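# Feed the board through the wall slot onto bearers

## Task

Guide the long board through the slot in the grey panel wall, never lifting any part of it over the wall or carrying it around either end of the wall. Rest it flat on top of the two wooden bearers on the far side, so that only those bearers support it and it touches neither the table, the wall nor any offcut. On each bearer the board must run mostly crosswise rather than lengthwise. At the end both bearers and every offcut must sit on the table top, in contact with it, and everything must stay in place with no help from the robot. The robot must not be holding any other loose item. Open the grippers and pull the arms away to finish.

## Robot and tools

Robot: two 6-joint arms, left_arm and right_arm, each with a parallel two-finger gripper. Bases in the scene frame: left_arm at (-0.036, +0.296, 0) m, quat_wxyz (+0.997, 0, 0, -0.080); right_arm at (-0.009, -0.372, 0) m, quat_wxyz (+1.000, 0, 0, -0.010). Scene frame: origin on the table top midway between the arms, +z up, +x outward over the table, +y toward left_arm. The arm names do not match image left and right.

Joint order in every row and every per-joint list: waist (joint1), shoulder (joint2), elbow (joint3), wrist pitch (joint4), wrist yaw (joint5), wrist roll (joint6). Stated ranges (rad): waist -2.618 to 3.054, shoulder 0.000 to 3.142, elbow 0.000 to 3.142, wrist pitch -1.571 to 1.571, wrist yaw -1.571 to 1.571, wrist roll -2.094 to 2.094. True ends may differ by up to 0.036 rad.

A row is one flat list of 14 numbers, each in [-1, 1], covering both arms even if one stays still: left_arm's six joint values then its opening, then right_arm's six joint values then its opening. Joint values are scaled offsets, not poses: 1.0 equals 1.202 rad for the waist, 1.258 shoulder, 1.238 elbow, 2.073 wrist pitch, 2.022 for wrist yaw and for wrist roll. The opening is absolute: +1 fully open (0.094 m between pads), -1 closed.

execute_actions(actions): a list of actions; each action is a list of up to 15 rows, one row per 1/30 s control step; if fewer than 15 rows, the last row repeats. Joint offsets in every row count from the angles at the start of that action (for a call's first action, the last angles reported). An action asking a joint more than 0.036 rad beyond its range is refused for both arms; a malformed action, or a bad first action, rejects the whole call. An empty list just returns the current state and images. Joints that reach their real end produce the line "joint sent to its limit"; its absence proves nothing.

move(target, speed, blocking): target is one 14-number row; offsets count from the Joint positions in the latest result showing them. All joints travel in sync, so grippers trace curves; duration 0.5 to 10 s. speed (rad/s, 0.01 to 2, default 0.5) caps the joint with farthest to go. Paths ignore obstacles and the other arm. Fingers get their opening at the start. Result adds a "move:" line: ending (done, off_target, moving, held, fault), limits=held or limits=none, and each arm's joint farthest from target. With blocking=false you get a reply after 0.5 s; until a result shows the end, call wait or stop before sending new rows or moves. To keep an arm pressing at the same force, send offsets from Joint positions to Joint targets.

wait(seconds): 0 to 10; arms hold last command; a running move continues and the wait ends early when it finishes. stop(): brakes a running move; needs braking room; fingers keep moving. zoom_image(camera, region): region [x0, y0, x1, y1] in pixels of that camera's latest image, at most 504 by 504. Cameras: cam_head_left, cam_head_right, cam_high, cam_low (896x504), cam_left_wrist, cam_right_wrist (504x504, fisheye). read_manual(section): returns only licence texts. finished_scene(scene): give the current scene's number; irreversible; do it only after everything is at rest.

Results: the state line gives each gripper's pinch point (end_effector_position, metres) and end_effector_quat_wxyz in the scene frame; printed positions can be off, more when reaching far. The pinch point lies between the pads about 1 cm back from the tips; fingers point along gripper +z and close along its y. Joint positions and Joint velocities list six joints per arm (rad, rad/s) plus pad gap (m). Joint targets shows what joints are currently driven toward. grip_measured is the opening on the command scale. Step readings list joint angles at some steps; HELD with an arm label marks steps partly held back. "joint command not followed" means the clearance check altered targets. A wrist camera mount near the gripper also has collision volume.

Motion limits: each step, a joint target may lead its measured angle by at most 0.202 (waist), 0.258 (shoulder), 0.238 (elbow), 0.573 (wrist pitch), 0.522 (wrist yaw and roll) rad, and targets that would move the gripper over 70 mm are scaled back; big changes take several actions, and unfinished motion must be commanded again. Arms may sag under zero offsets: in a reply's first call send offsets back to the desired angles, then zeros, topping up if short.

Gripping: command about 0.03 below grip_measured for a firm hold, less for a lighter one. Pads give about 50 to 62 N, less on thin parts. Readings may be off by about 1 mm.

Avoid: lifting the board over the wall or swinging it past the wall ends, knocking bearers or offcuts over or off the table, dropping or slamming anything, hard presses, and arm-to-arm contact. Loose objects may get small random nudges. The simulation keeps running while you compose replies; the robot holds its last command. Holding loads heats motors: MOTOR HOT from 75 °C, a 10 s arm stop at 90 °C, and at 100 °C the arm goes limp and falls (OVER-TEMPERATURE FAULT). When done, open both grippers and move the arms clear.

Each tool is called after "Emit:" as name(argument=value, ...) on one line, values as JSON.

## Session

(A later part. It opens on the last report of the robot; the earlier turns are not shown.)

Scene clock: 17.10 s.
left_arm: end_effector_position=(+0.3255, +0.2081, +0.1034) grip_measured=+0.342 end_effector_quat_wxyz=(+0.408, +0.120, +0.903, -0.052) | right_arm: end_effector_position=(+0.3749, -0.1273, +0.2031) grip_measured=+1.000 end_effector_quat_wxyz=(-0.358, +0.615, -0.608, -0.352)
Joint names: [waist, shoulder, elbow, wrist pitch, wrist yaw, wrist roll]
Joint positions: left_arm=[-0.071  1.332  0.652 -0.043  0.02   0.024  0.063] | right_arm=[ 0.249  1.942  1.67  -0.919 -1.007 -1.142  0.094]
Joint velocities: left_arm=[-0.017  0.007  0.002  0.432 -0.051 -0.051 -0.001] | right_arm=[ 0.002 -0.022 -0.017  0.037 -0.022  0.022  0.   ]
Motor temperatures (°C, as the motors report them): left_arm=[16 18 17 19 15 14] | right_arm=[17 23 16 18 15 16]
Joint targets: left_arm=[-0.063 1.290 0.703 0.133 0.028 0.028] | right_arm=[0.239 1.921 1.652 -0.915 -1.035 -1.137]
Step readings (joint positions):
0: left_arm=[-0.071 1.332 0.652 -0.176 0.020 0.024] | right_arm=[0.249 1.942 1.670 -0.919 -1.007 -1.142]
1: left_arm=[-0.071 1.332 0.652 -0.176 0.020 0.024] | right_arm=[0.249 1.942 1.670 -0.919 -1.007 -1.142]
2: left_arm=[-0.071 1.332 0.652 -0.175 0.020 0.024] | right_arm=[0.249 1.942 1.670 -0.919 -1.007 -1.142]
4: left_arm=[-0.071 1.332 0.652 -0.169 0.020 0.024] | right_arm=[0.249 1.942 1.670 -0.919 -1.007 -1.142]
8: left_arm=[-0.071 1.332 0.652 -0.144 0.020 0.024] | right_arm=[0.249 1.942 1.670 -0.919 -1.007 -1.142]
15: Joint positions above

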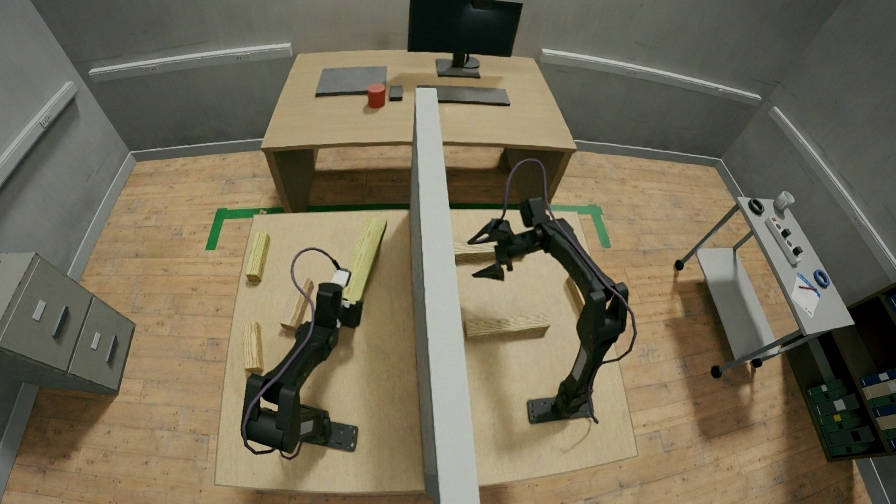

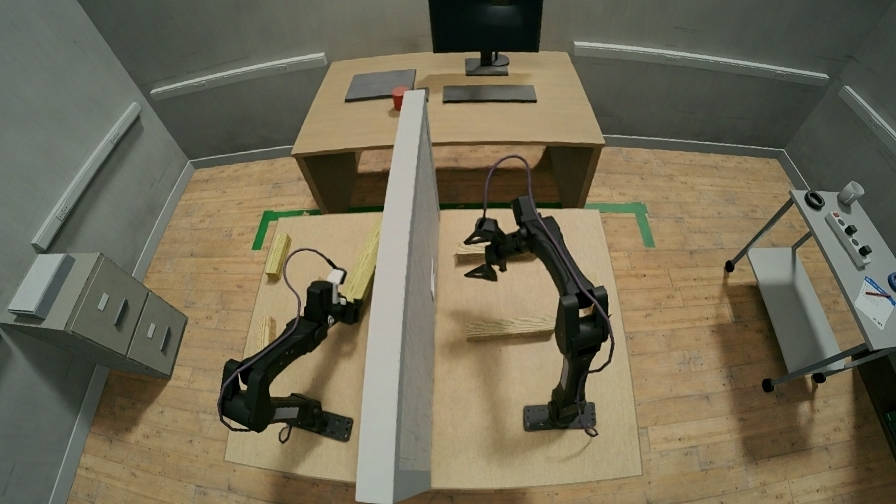

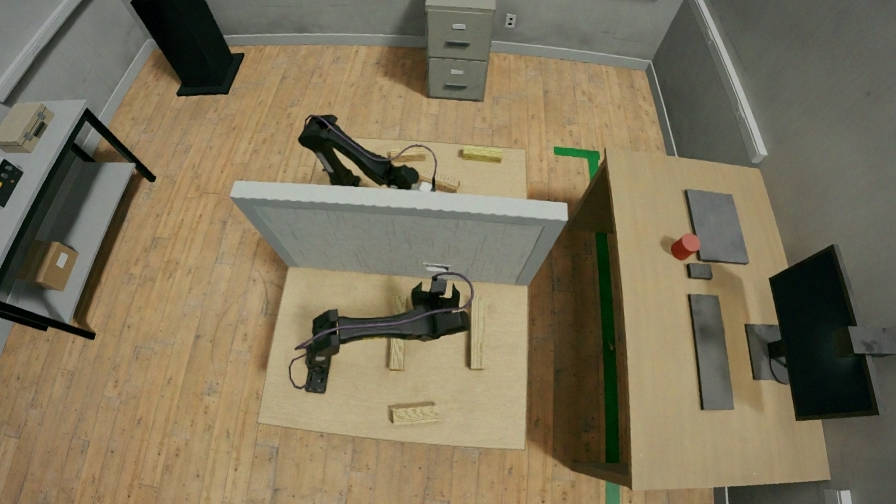

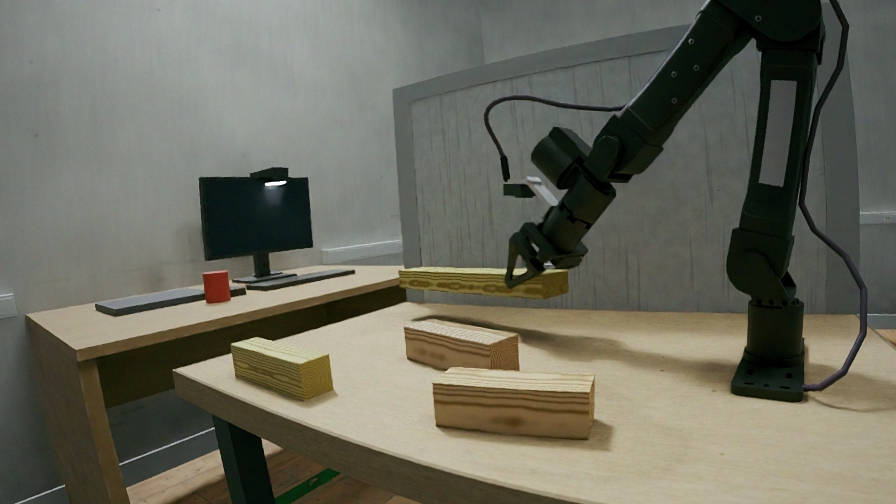

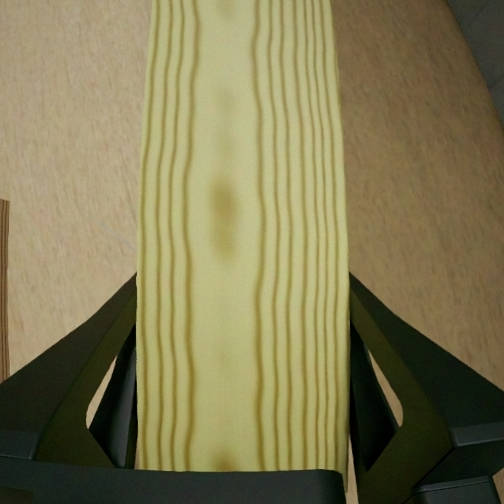

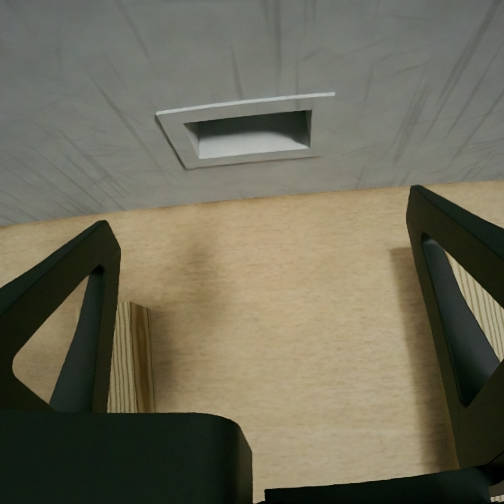

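Emit:
execute_actions(actions=[])

Emit:
zoom_image(camera="cam_low", region=[380, 170, 640, 340])

Scene clock: 17.30 s.
left_arm: end_effector_position=(+0.3324, +0.2065, +0.1117) grip_measured=+0.342 end_effector_quat_wxyz=(+0.428, +0.119, +0.894, -0.053) | right_arm: end_effector_position=(+0.3749, -0.1273, +0.2031) grip_measured=+1.000 end_effector_quat_wxyz=(-0.358, +0.615, -0.608, -0.352)
Joint names: [waist, shoulder, elbow, wrist pitch, wrist yaw, wrist roll]
Joint positions: left_arm=[-0.071  1.332  0.652  0.001  0.02   0.024  0.063] | right_arm=[ 0.249  1.942  1.67  -0.919 -1.007 -1.142  0.094]
Joint velocities: left_arm=[ 0.002 -0.017  0.012  0.081  0.037 -0.037  0.   ] | right_arm=[-0.007  0.002 -0.022 -0.007 -0.066 -0.066  0.   ]
Motor temperatures (°C, as the motors report them): left_arm=[16 18 17 19 15 14] | right_arm=[17 23 16 18 15 16]
Joint targets: left_arm=[-0.063 1.290 0.703 0.133 0.028 0.028] | right_arm=[0.239 1.921 1.652 -0.915 -1.035 -1.137]

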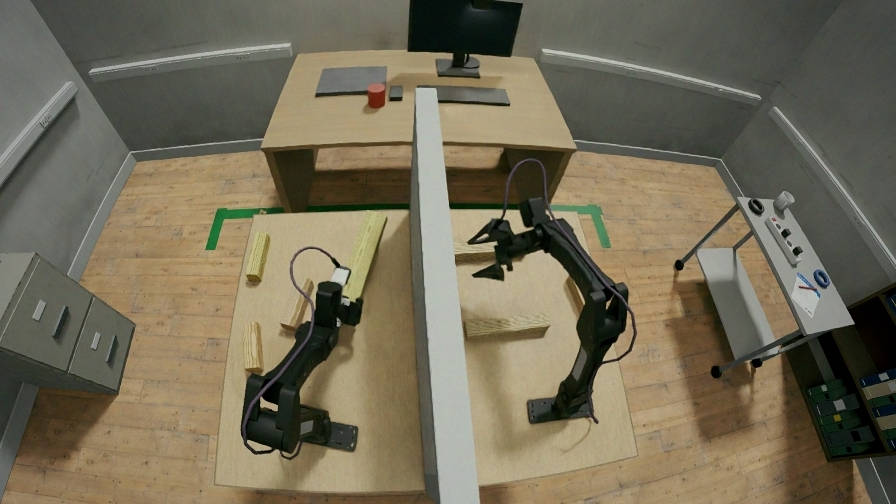

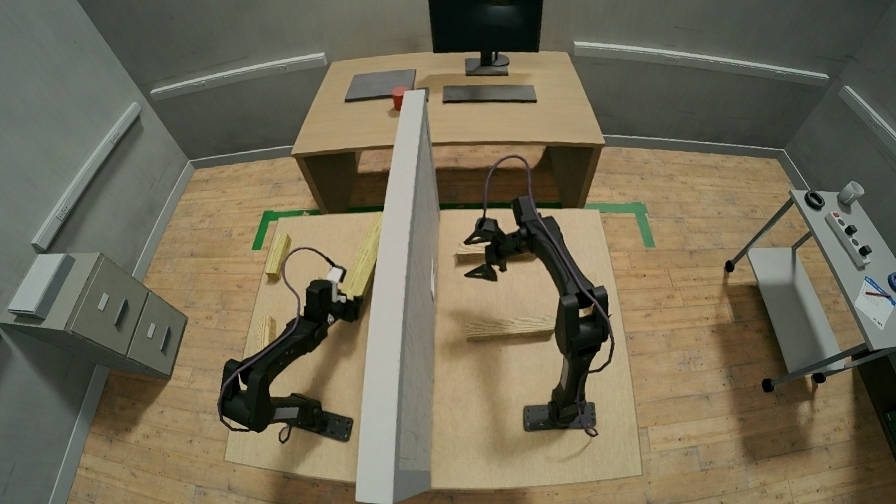

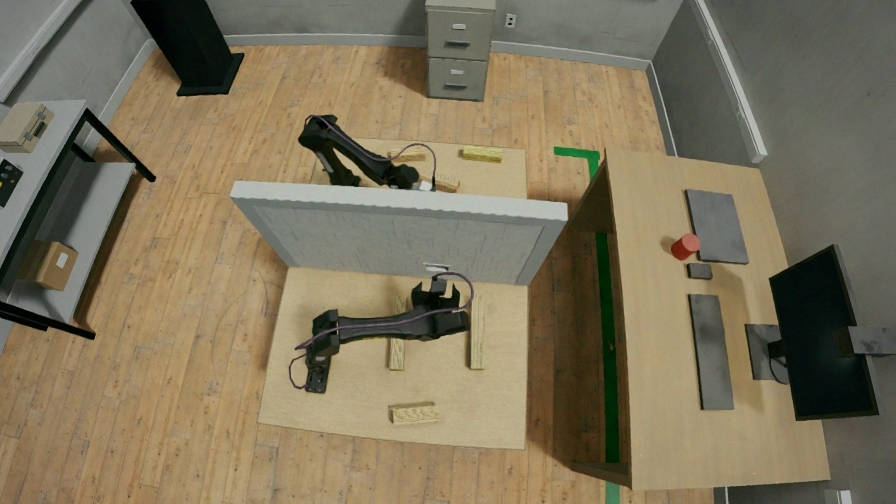

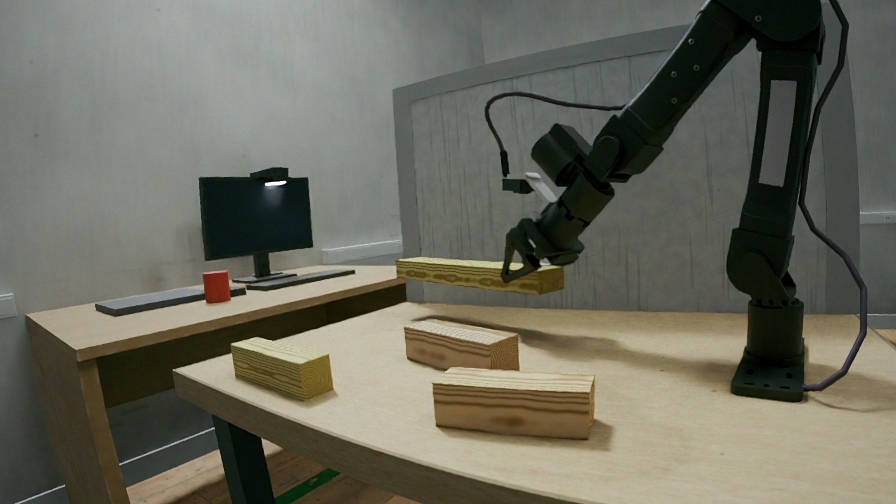

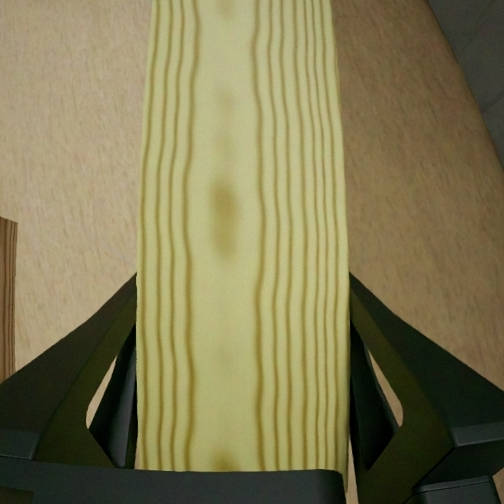

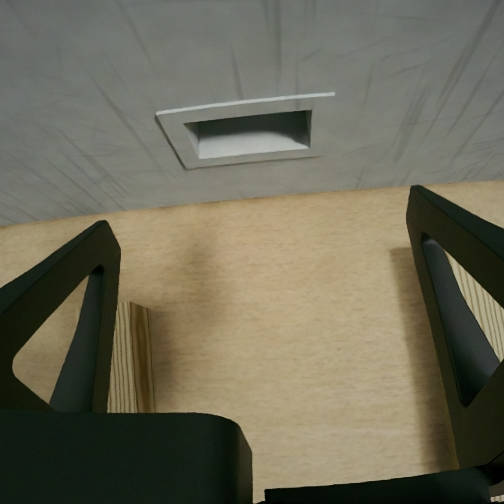

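Region (380, 170, 640, 340) of cam_low's 896x504 image, scaled by 1.938, with more detail than that image has; it fills the top 330 rows of this view, and the rest is white.

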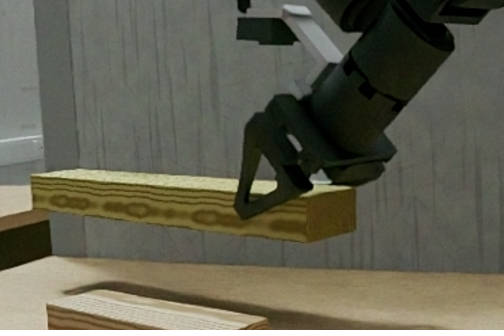

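Emit:
execute_actions(actions=[[[0.0254,-0.0334,0.0412,0.0586,0.0215,0.0164,0.2,-0.0083,-0.0167,-0.0145,0.0019,-0.0138,0.0025,1],[0.0442,-0.0336,0.0432,0.0531,0.0390,0.0307,0.2,-0.0083,-0.0167,-0.0145,0.0019,-0.0138,0.0025,1],[0.0629,-0.0340,0.0473,0.0469,0.0565,0.0451,0.2,-0.0083,-0.0167,-0.0145,0.0019,-0.0138,0.0025,1],[0.0816,-0.0344,0.0514,0.0402,0.0740,0.0594,0.2,-0.0083,-0.0167,-0.0145,0.0019,-0.0138,0.0025,1],[0.1004,-0.0349,0.0554,0.0331,0.0916,0.0738,0.2,-0.0083,-0.0167,-0.0145,0.0019,-0.0138,0.0025,1],[0.1191,-0.0353,0.0595,0.0254,0.1091,0.0881,0.2,-0.0083,-0.0167,-0.0145,0.0019,-0.0138,0.0025,1],[0.1378,-0.0357,0.0636,0.0172,0.1266,0.1025,0.2,-0.0083,-0.0167,-0.0145,0.0019,-0.0138,0.0025,1],[0.1566,-0.0361,0.0676,0.0084,0.1441,0.1168,0.2,-0.0083,-0.0167,-0.0145,0.0019,-0.0138,0.0025,1],[0.1753,-0.0365,0.0717,-0.0009,0.1616,0.1312,0.2,-0.0083,-0.0167,-0.0145,0.0019,-0.0138,0.0025,1],[0.1940,-0.0369,0.0758,-0.0106,0.1791,0.1456,0.2,-0.0083,-0.0167,-0.0145,0.0019,-0.0138,0.0025,1],[0.2128,-0.0373,0.0798,-0.0210,0.1966,0.1599,0.2,-0.0083,-0.0167,-0.0145,0.0019,-0.0138,0.0025,1],[0.2315,-0.0378,0.0839,-0.0319,0.2141,0.1743,0.2,-0.0083,-0.0167,-0.0145,0.0019,-0.0138,0.0025,1],[0.2502,-0.0382,0.0880,-0.0433,0.2316,0.1886,0.2,-0.0083,-0.0167,-0.0145,0.0019,-0.0138,0.0025,1],[0.2596,-0.0386,0.0920,-0.0492,0.2404,0.1958,0.2,-0.0083,-0.0167,-0.0145,0.0019,-0.0138,0.0025,1],[0.2596,-0.0390,0.0961,-0.0492,0.2404,0.1958,0.2,-0.0083,-0.0167,-0.0145,0.0019,-0.0138,0.0025,1]]])

Scene clock: 21.10 s.
left_arm: end_effector_position=(+0.3279, +0.2566, +0.1146) grip_measured=+0.342 end_effector_quat_wxyz=(+0.408, +0.191, +0.889, -0.088) | right_arm: end_effector_position=(+0.3749, -0.1273, +0.2031) grip_measured=+1.000 end_effector_quat_wxyz=(-0.358, +0.615, -0.608, -0.352)
Joint names: [waist, shoulder, elbow, wrist pitch, wrist yaw, wrist roll]
Joint positions: left_arm=[ 0.225  1.332  0.704 -0.144  0.364  0.332  0.063] | right_arm=[ 0.249  1.942  1.67  -0.919 -1.007 -1.142  0.094]
Joint velocities: left_arm=[ 0.354  0.007  0.149 -0.315  0.535  0.535 -0.001] | right_arm=[ 0.017  0.002 -0.032 -0.095  0.066  0.037  0.   ]
Motor temperatures (°C, as the motors report them): left_arm=[16 18 17 21 15 14] | right_arm=[17 24 16 18 15 16]
Joint targets: left_arm=[0.241 1.283 0.771 -0.101 0.506 0.420] | right_arm=[0.239 1.921 1.652 -0.915 -1.035 -1.137]
Step readings (joint positions):
0: left_arm=[-0.071 1.332 0.652 0.003 0.020 0.024] | right_arm=[0.249 1.942 1.670 -0.919 -1.007 -1.142]
1: left_arm=[-0.068 1.332 0.652 0.003 0.025 0.028] | right_arm=[0.249 1.942 1.670 -0.919 -1.007 -1.142]
2: left_arm=[-0.058 1.332 0.652 0.002 0.039 0.039] | right_arm=[0.249 1.942 1.670 -0.919 -1.007 -1.142]
4: left_arm=[-0.024 1.332 0.652 -0.001 0.081 0.071] | right_arm=[0.249 1.942 1.670 -0.919 -1.007 -1.142]
8: left_arm=[0.073 1.332 0.664 -0.042 0.175 0.156] | right_arm=[0.249 1.942 1.670 -0.919 -1.007 -1.142]
15: Joint positions above

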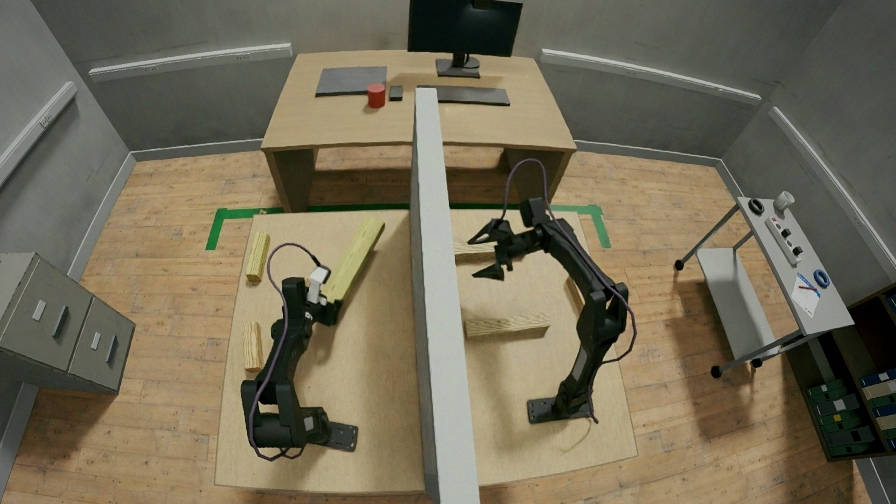

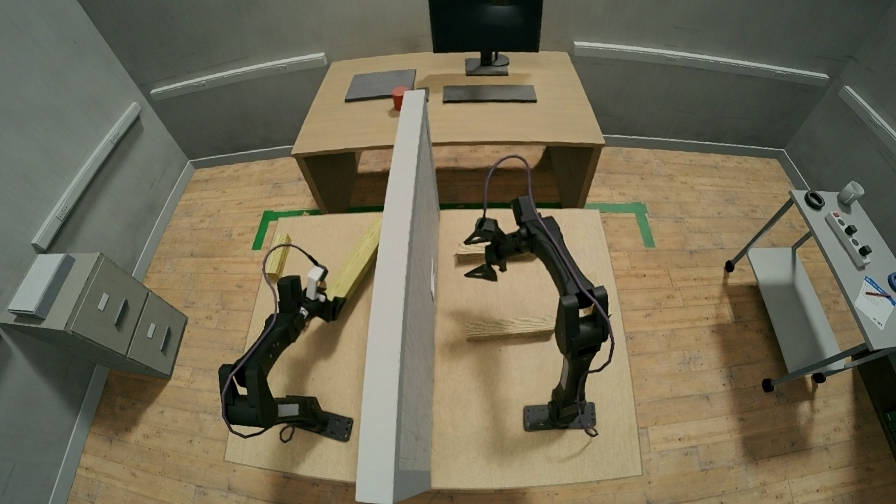

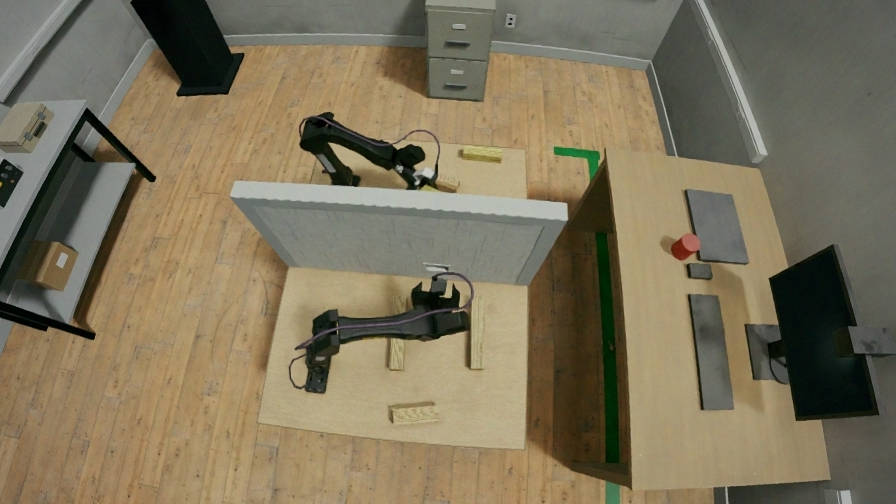

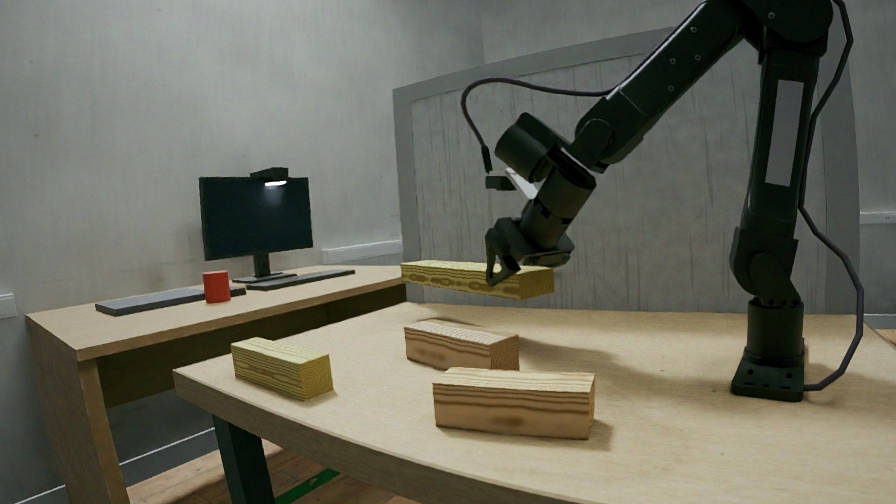

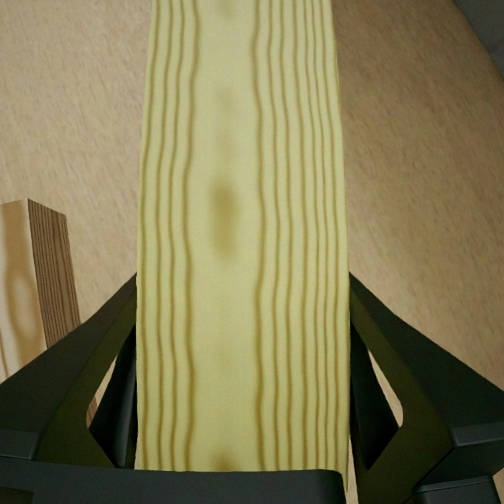

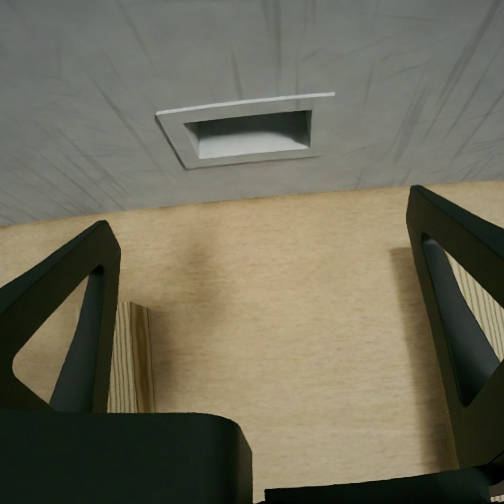

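Emit:
execute_actions(actions=[[[0.0326,-0.0200,0.0541,0.0112,0.0868,0.0604,0.2,-0.0083,-0.0167,-0.0145,0.0019,-0.0138,0.0025,1],[0.0515,-0.0015,0.0573,0.0011,0.1029,0.0776,0.2,-0.0083,-0.0167,-0.0145,0.0019,-0.0138,0.0025,1],[0.0701,0.0040,0.0644,-0.0096,0.1187,0.0954,0.2,-0.0083,-0.0167,-0.0145,0.0019,-0.0138,0.0025,1],[0.0882,0.0103,0.0722,-0.0211,0.1338,0.1135,0.2,-0.0083,-0.0167,-0.0145,0.0019,-0.0138,0.0025,1],[0.1059,0.0172,0.0807,-0.0333,0.1484,0.1321,0.2,-0.0083,-0.0167,-0.0145,0.0019,-0.0138,0.0025,1],[0.1232,0.0247,0.0899,-0.0462,0.1625,0.1511,0.2,-0.0083,-0.0167,-0.0145,0.0019,-0.0138,0.0025,1],[0.1402,0.0329,0.0999,-0.0597,0.1762,0.1705,0.2,-0.0083,-0.0167,-0.0145,0.0019,-0.0138,0.0025,1],[0.1567,0.0418,0.1106,-0.0739,0.1893,0.1904,0.2,-0.0083,-0.0167,-0.0145,0.0019,-0.0138,0.0025,1],[0.1728,0.0513,0.1221,-0.0887,0.2020,0.2108,0.2,-0.0083,-0.0167,-0.0145,0.0019,-0.0138,0.0025,1],[0.1885,0.0615,0.1344,-0.1042,0.2141,0.2315,0.2,-0.0083,-0.0167,-0.0145,0.0019,-0.0138,0.0025,1],[0.2038,0.0723,0.1474,-0.1205,0.2258,0.2527,0.2,-0.0083,-0.0167,-0.0145,0.0019,-0.0138,0.0025,1],[0.2188,0.0839,0.1612,-0.1374,0.2369,0.2744,0.2,-0.0083,-0.0167,-0.0145,0.0019,-0.0138,0.0025,1],[0.2333,0.0961,0.1756,-0.1550,0.2475,0.2964,0.2,-0.0083,-0.0167,-0.0145,0.0019,-0.0138,0.0025,1],[0.2404,0.1089,0.1908,-0.1640,0.2527,0.3076,0.2,-0.0083,-0.0167,-0.0145,0.0019,-0.0138,0.0025,1],[0.2404,0.1224,0.2068,-0.1640,0.2527,0.3076,0.2,-0.0083,-0.0167,-0.0145,0.0019,-0.0138,0.0025,1]]])

Scene clock: 23.13 s.
left_arm: end_effector_position=(+0.3156, +0.2963, +0.1193) grip_measured=+0.342 end_effector_quat_wxyz=(+0.391, +0.308, +0.854, -0.149) | right_arm: end_effector_position=(+0.3749, -0.1273, +0.2031) grip_measured=+1.000 end_effector_quat_wxyz=(-0.358, +0.615, -0.608, -0.352)
Joint names: [waist, shoulder, elbow, wrist pitch, wrist yaw, wrist roll]
Joint positions: left_arm=[ 0.499  1.462  0.877 -0.456  0.719  0.828  0.063] | right_arm=[ 0.249  1.942  1.67  -0.919 -1.007 -1.142  0.094]
Joint velocities: left_arm=[ 0.3    0.427  0.52  -0.667  0.33   0.886 -0.   ] | right_arm=[-0.007 -0.002 -0.017  0.037  0.022 -0.007  0.   ]
Motor temperatures (°C, as the motors report them): left_arm=[16 18 18 21 15 14] | right_arm=[17 24 16 18 15 16]
Joint targets: left_arm=[0.513 1.486 0.961 -0.484 0.875 0.954] | right_arm=[0.239 1.921 1.652 -0.915 -1.035 -1.137]
Step readings (joint positions):
0: left_arm=[0.239 1.332 0.714 -0.189 0.448 0.414] | right_arm=[0.249 1.942 1.670 -0.919 -1.007 -1.142]
1: left_arm=[0.242 1.332 0.714 -0.191 0.452 0.419] | right_arm=[0.249 1.942 1.670 -0.919 -1.007 -1.142]
2: left_arm=[0.250 1.332 0.714 -0.195 0.464 0.431] | right_arm=[0.249 1.942 1.670 -0.919 -1.007 -1.142]
4: left_arm=[0.281 1.336 0.721 -0.220 0.504 0.470] | right_arm=[0.249 1.942 1.670 -0.919 -1.007 -1.142]
8: left_arm=[0.371 1.371 0.764 -0.291 0.585 0.580] | right_arm=[0.249 1.942 1.670 -0.919 -1.007 -1.142]
15: Joint positions above

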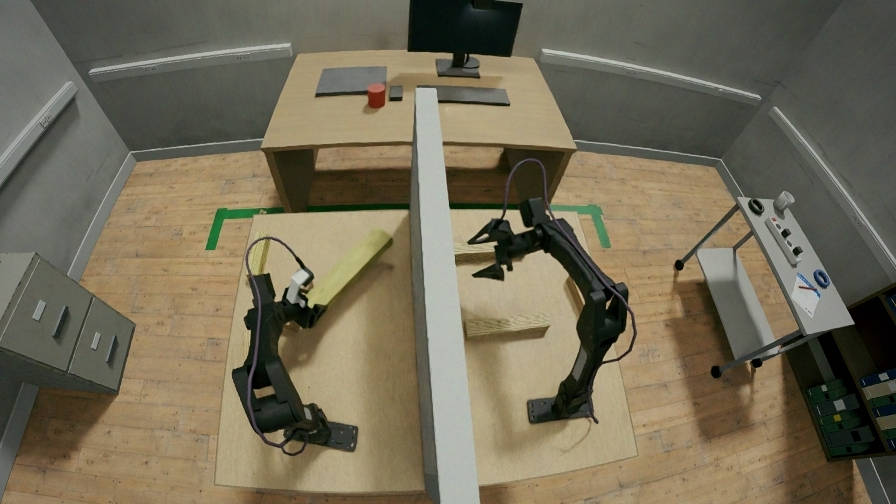

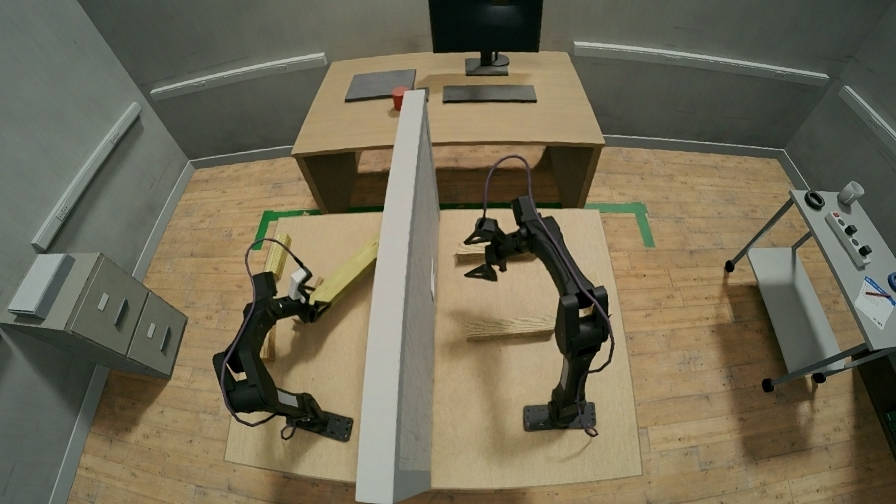

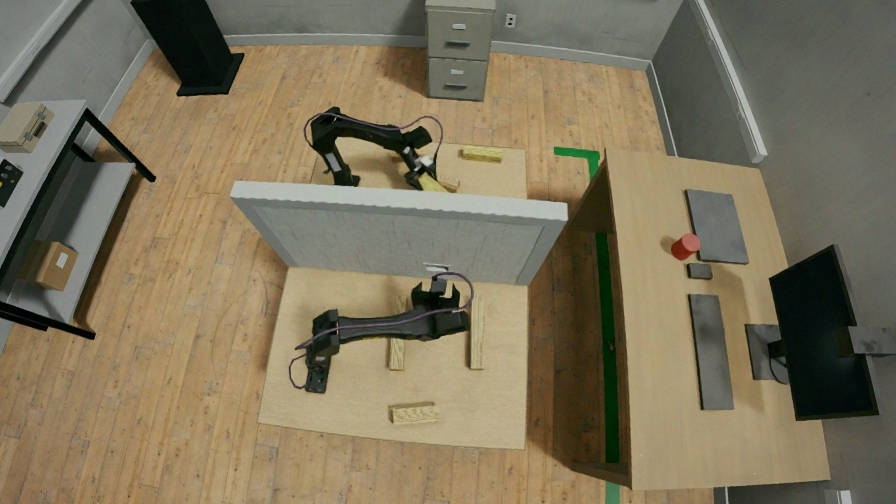

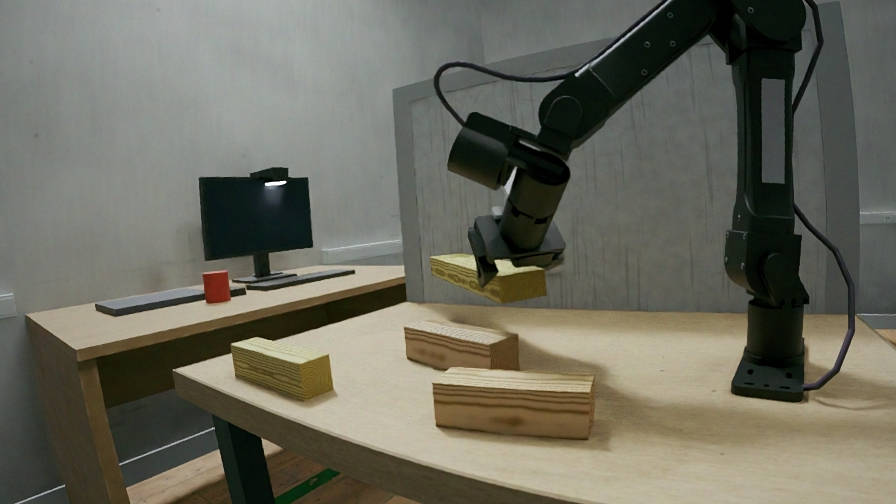

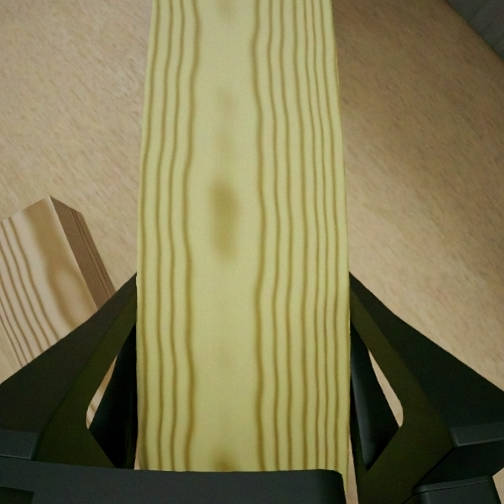

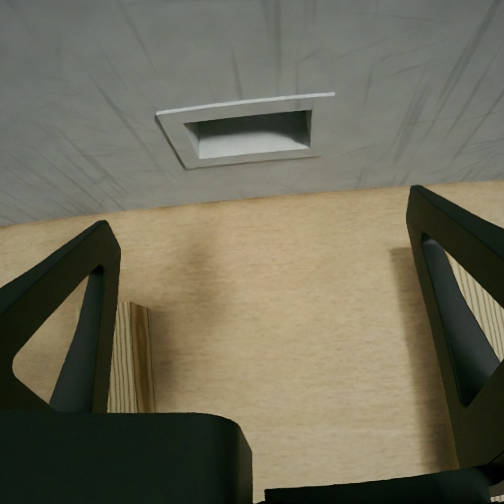

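Emit:
execute_actions(actions=[[[0.0227,0.0191,0.0679,-0.0312,0.0857,0.0835,0.2,-0.0083,-0.0167,-0.0145,0.0019,-0.0138,0.0025,1],[0.0333,0.0261,0.0759,-0.0490,0.0936,0.1046,0.2,-0.0083,-0.0167,-0.0145,0.0019,-0.0138,0.0025,1],[0.0437,0.0402,0.0924,-0.0672,0.1008,0.1260,0.2,-0.0083,-0.0167,-0.0145,0.0019,-0.0138,0.0025,1],[0.0537,0.0547,0.1092,-0.0855,0.1075,0.1473,0.2,-0.0083,-0.0167,-0.0145,0.0019,-0.0138,0.0025,1],[0.0634,0.0693,0.1264,-0.1041,0.1135,0.1688,0.2,-0.0083,-0.0167,-0.0145,0.0019,-0.0138,0.0025,1],[0.0726,0.0843,0.1440,-0.1229,0.1189,0.1903,0.2,-0.0083,-0.0167,-0.0145,0.0019,-0.0138,0.0025,1],[0.0816,0.0995,0.1620,-0.1421,0.1235,0.2118,0.2,-0.0083,-0.0167,-0.0145,0.0019,-0.0138,0.0025,1],[0.0902,0.1150,0.1803,-0.1613,0.1277,0.2335,0.2,-0.0083,-0.0167,-0.0145,0.0019,-0.0138,0.0025,1],[0.0985,0.1307,0.1991,-0.1810,0.1312,0.2552,0.2,-0.0083,-0.0167,-0.0145,0.0019,-0.0138,0.0025,1],[0.1064,0.1466,0.2183,-0.2008,0.1340,0.2769,0.2,-0.0083,-0.0167,-0.0145,0.0019,-0.0138,0.0025,1],[0.1140,0.1629,0.2378,-0.2209,0.1363,0.2988,0.2,-0.0083,-0.0167,-0.0145,0.0019,-0.0138,0.0025,1],[0.1212,0.1794,0.2578,-0.2412,0.1378,0.3206,0.2,-0.0083,-0.0167,-0.0145,0.0019,-0.0138,0.0025,1],[0.1281,0.1962,0.2781,-0.2617,0.1387,0.3426,0.2,-0.0083,-0.0167,-0.0145,0.0019,-0.0138,0.0025,1],[0.1314,0.2132,0.2988,-0.2721,0.1390,0.3536,0.2,-0.0083,-0.0167,-0.0145,0.0019,-0.0138,0.0025,1],[0.1314,0.2305,0.3199,-0.2721,0.1390,0.3536,0.2,-0.0083,-0.0167,-0.0145,0.0019,-0.0138,0.0025,1]]])

Scene clock: 24.73 s.
left_arm: end_effector_position=(+0.3128, +0.3280, +0.1233) grip_measured=+0.342 end_effector_quat_wxyz=(+0.373, +0.429, +0.799, -0.197) | right_arm: end_effector_position=(+0.3749, -0.1273, +0.2031) grip_measured=+1.000 end_effector_quat_wxyz=(-0.358, +0.615, -0.608, -0.352)
Joint names: [waist, shoulder, elbow, wrist pitch, wrist yaw, wrist roll]
Joint positions: left_arm=[ 0.646  1.717  1.187 -0.914  0.865  1.413  0.063] | right_arm=[ 0.249  1.942  1.67  -0.919 -1.007 -1.142  0.094]
Joint velocities: left_arm=[ 0.139  0.589  0.711 -0.784  0.139  0.799  0.   ] | right_arm=[-0.002 -0.002  0.012  0.022  0.051 -0.037  0.   ]
Motor temperatures (°C, as the motors report them): left_arm=[16 18 18 21 16 14] | right_arm=[17 24 16 18 15 16]
Joint targets: left_arm=[0.657 1.752 1.273 -1.020 1.000 1.543] | right_arm=[0.239 1.921 1.652 -0.915 -1.035 -1.137]
Step readings (joint positions):
0: left_arm=[0.511 1.491 0.910 -0.521 0.770 0.948] | right_arm=[0.249 1.942 1.670 -0.919 -1.007 -1.142]
1: left_arm=[0.512 1.491 0.910 -0.524 0.772 0.954] | right_arm=[0.249 1.942 1.670 -0.919 -1.007 -1.142]
2: left_arm=[0.516 1.491 0.912 -0.534 0.777 0.968] | right_arm=[0.249 1.942 1.670 -0.919 -1.007 -1.142]
4: left_arm=[0.532 1.503 0.931 -0.581 0.795 1.014] | right_arm=[0.249 1.942 1.670 -0.919 -1.007 -1.142]
8: left_arm=[0.578 1.575 1.015 -0.691 0.832 1.145] | right_arm=[0.249 1.942 1.670 -0.919 -1.007 -1.142]
15: Joint positions above

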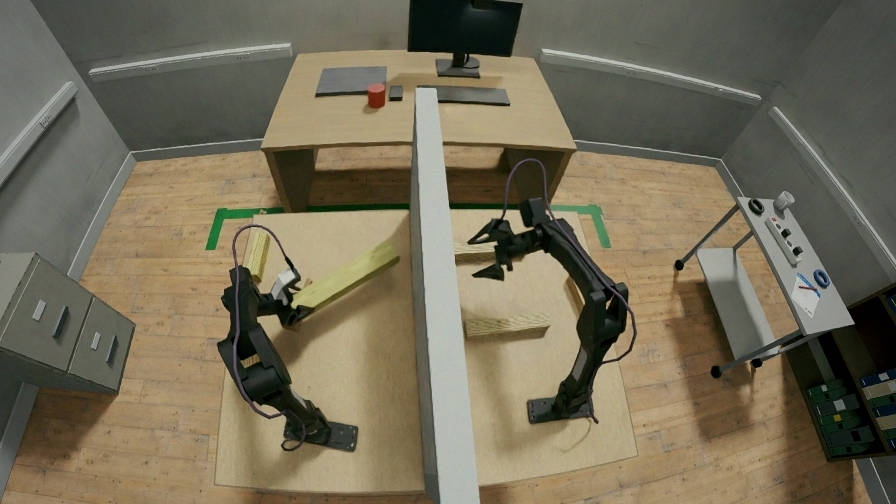

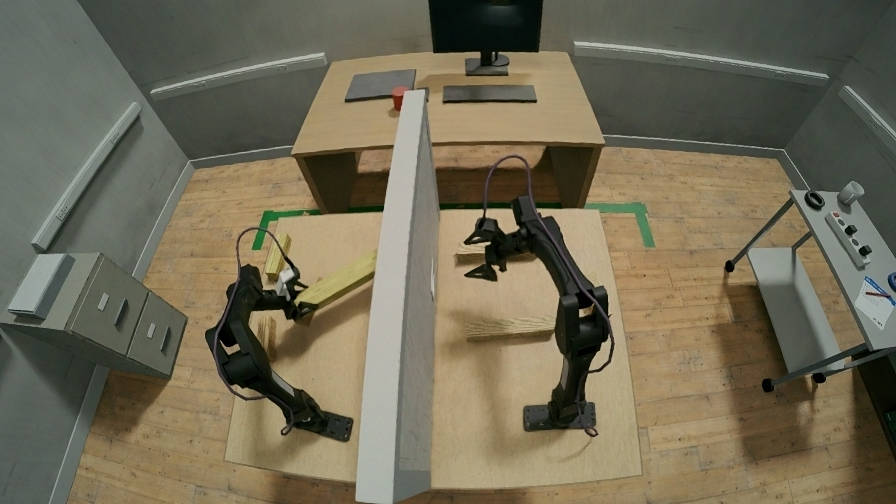

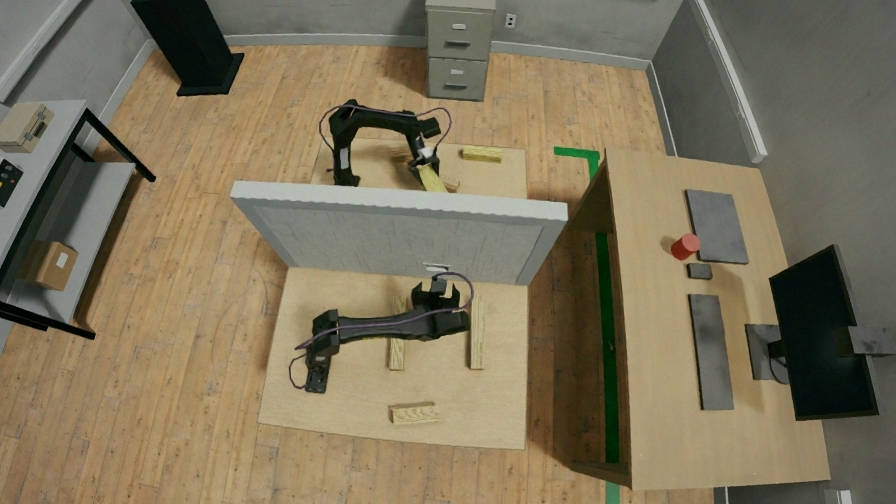

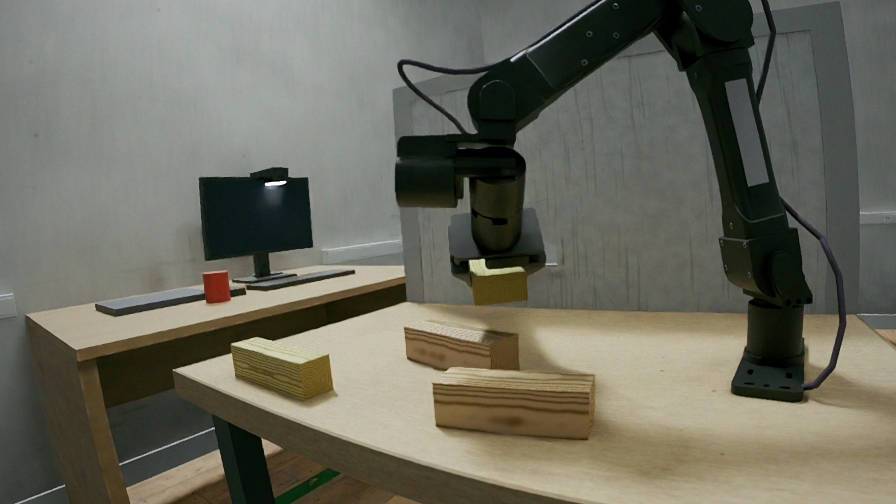

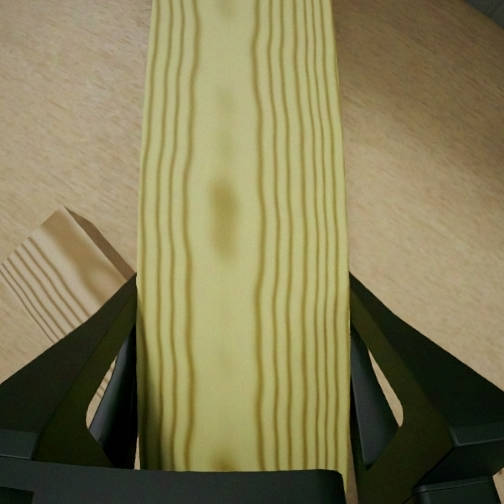

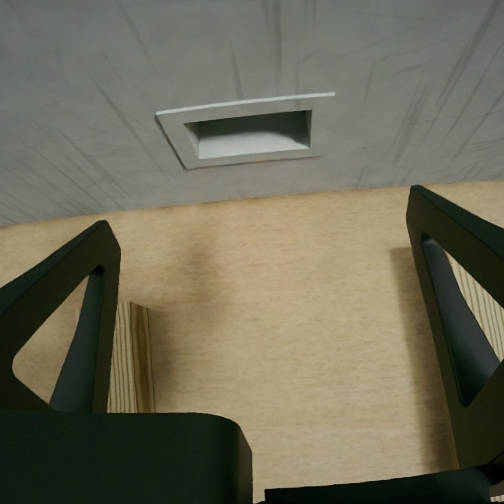

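Emit:
execute_actions(actions=[])

Emit:
zoom_image(camera="cam_head_left", region=[220, 200, 460, 360])

Scene clock: 24.83 s.
left_arm: end_effector_position=(+0.3158, +0.3314, +0.1223) grip_measured=+0.342 end_effector_quat_wxyz=(+0.373, +0.444, +0.790, -0.198) | right_arm: end_effector_position=(+0.3749, -0.1273, +0.2031) grip_measured=+1.000 end_effector_quat_wxyz=(-0.358, +0.615, -0.608, -0.352)
Joint names: [waist, shoulder, elbow, wrist pitch, wrist yaw, wrist roll]
Joint positions: left_arm=[ 0.653  1.753  1.226 -0.951  0.869  1.472  0.063] | right_arm=[ 0.249  1.942  1.67  -0.919 -1.007 -1.142  0.094]
Joint velocities: left_arm=[ 0.012  0.139  0.11  -0.168 -0.051  0.418 -0.   ] | right_arm=[-0.017 -0.017 -0.002 -0.051 -0.022  0.022  0.   ]
Motor temperatures (°C, as the motors report them): left_arm=[16 18 18 21 16 14] | right_arm=[17 24 16 18 15 16]
Joint targets: left_arm=[0.657 1.752 1.273 -1.020 1.000 1.543] | right_arm=[0.239 1.921 1.652 -0.915 -1.035 -1.137]

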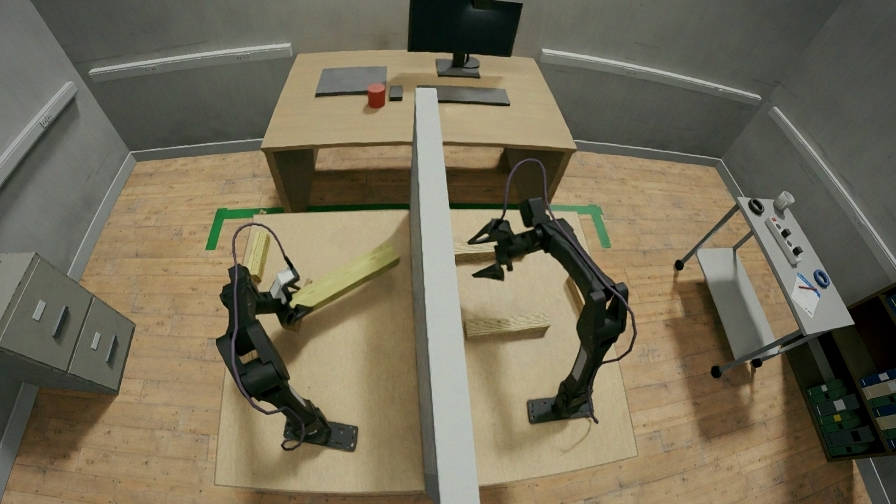

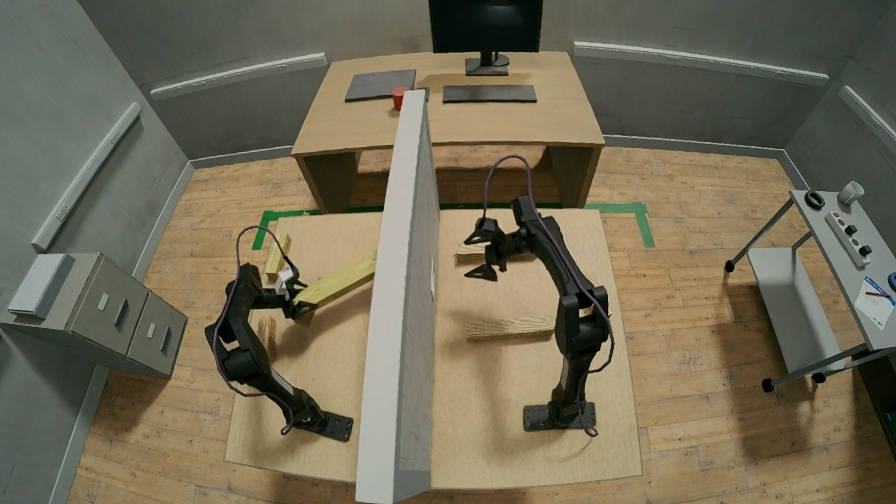

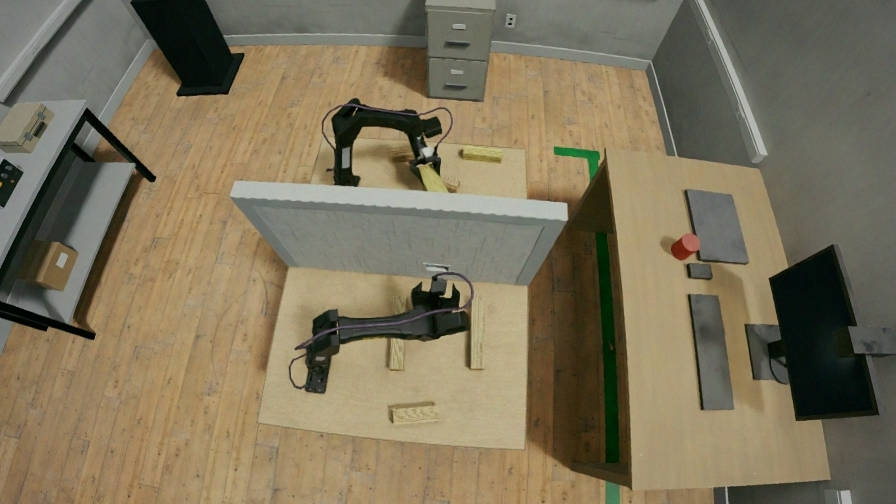

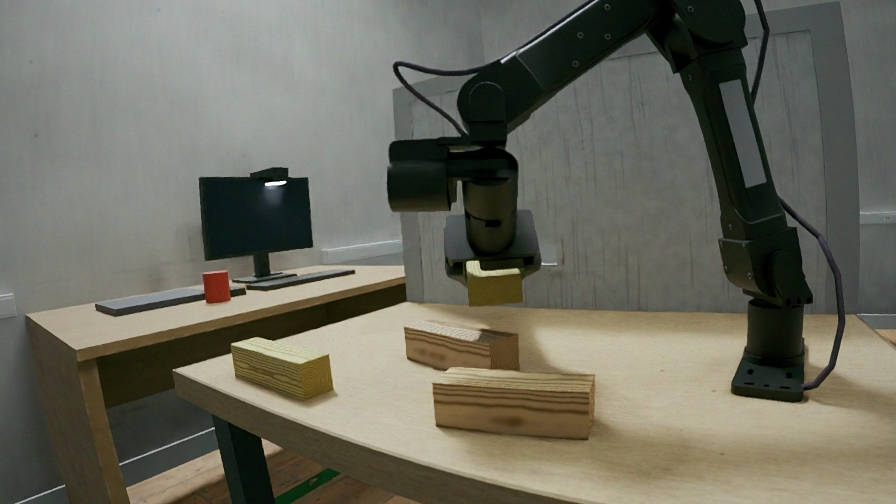

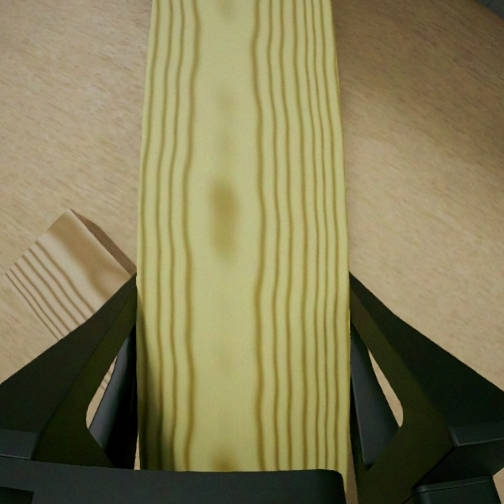

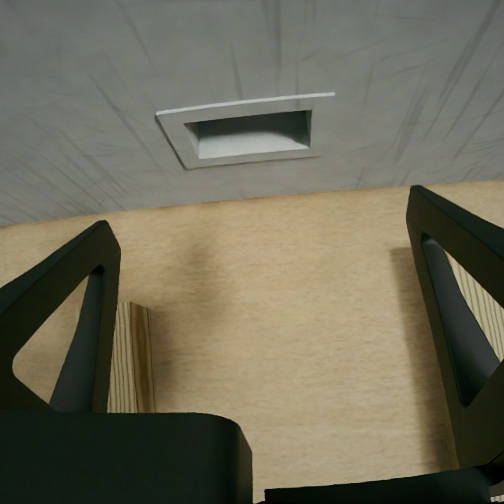

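Region (220, 200, 460, 360) of cam_head_left's 896x504 image, scaled by 2.100, with more detail than that image has.

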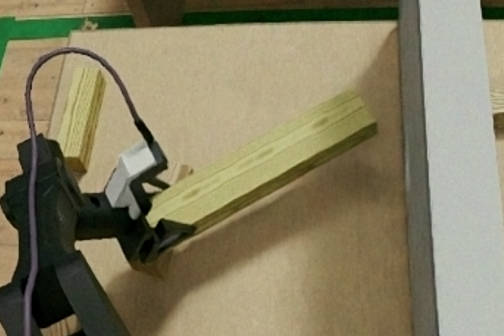

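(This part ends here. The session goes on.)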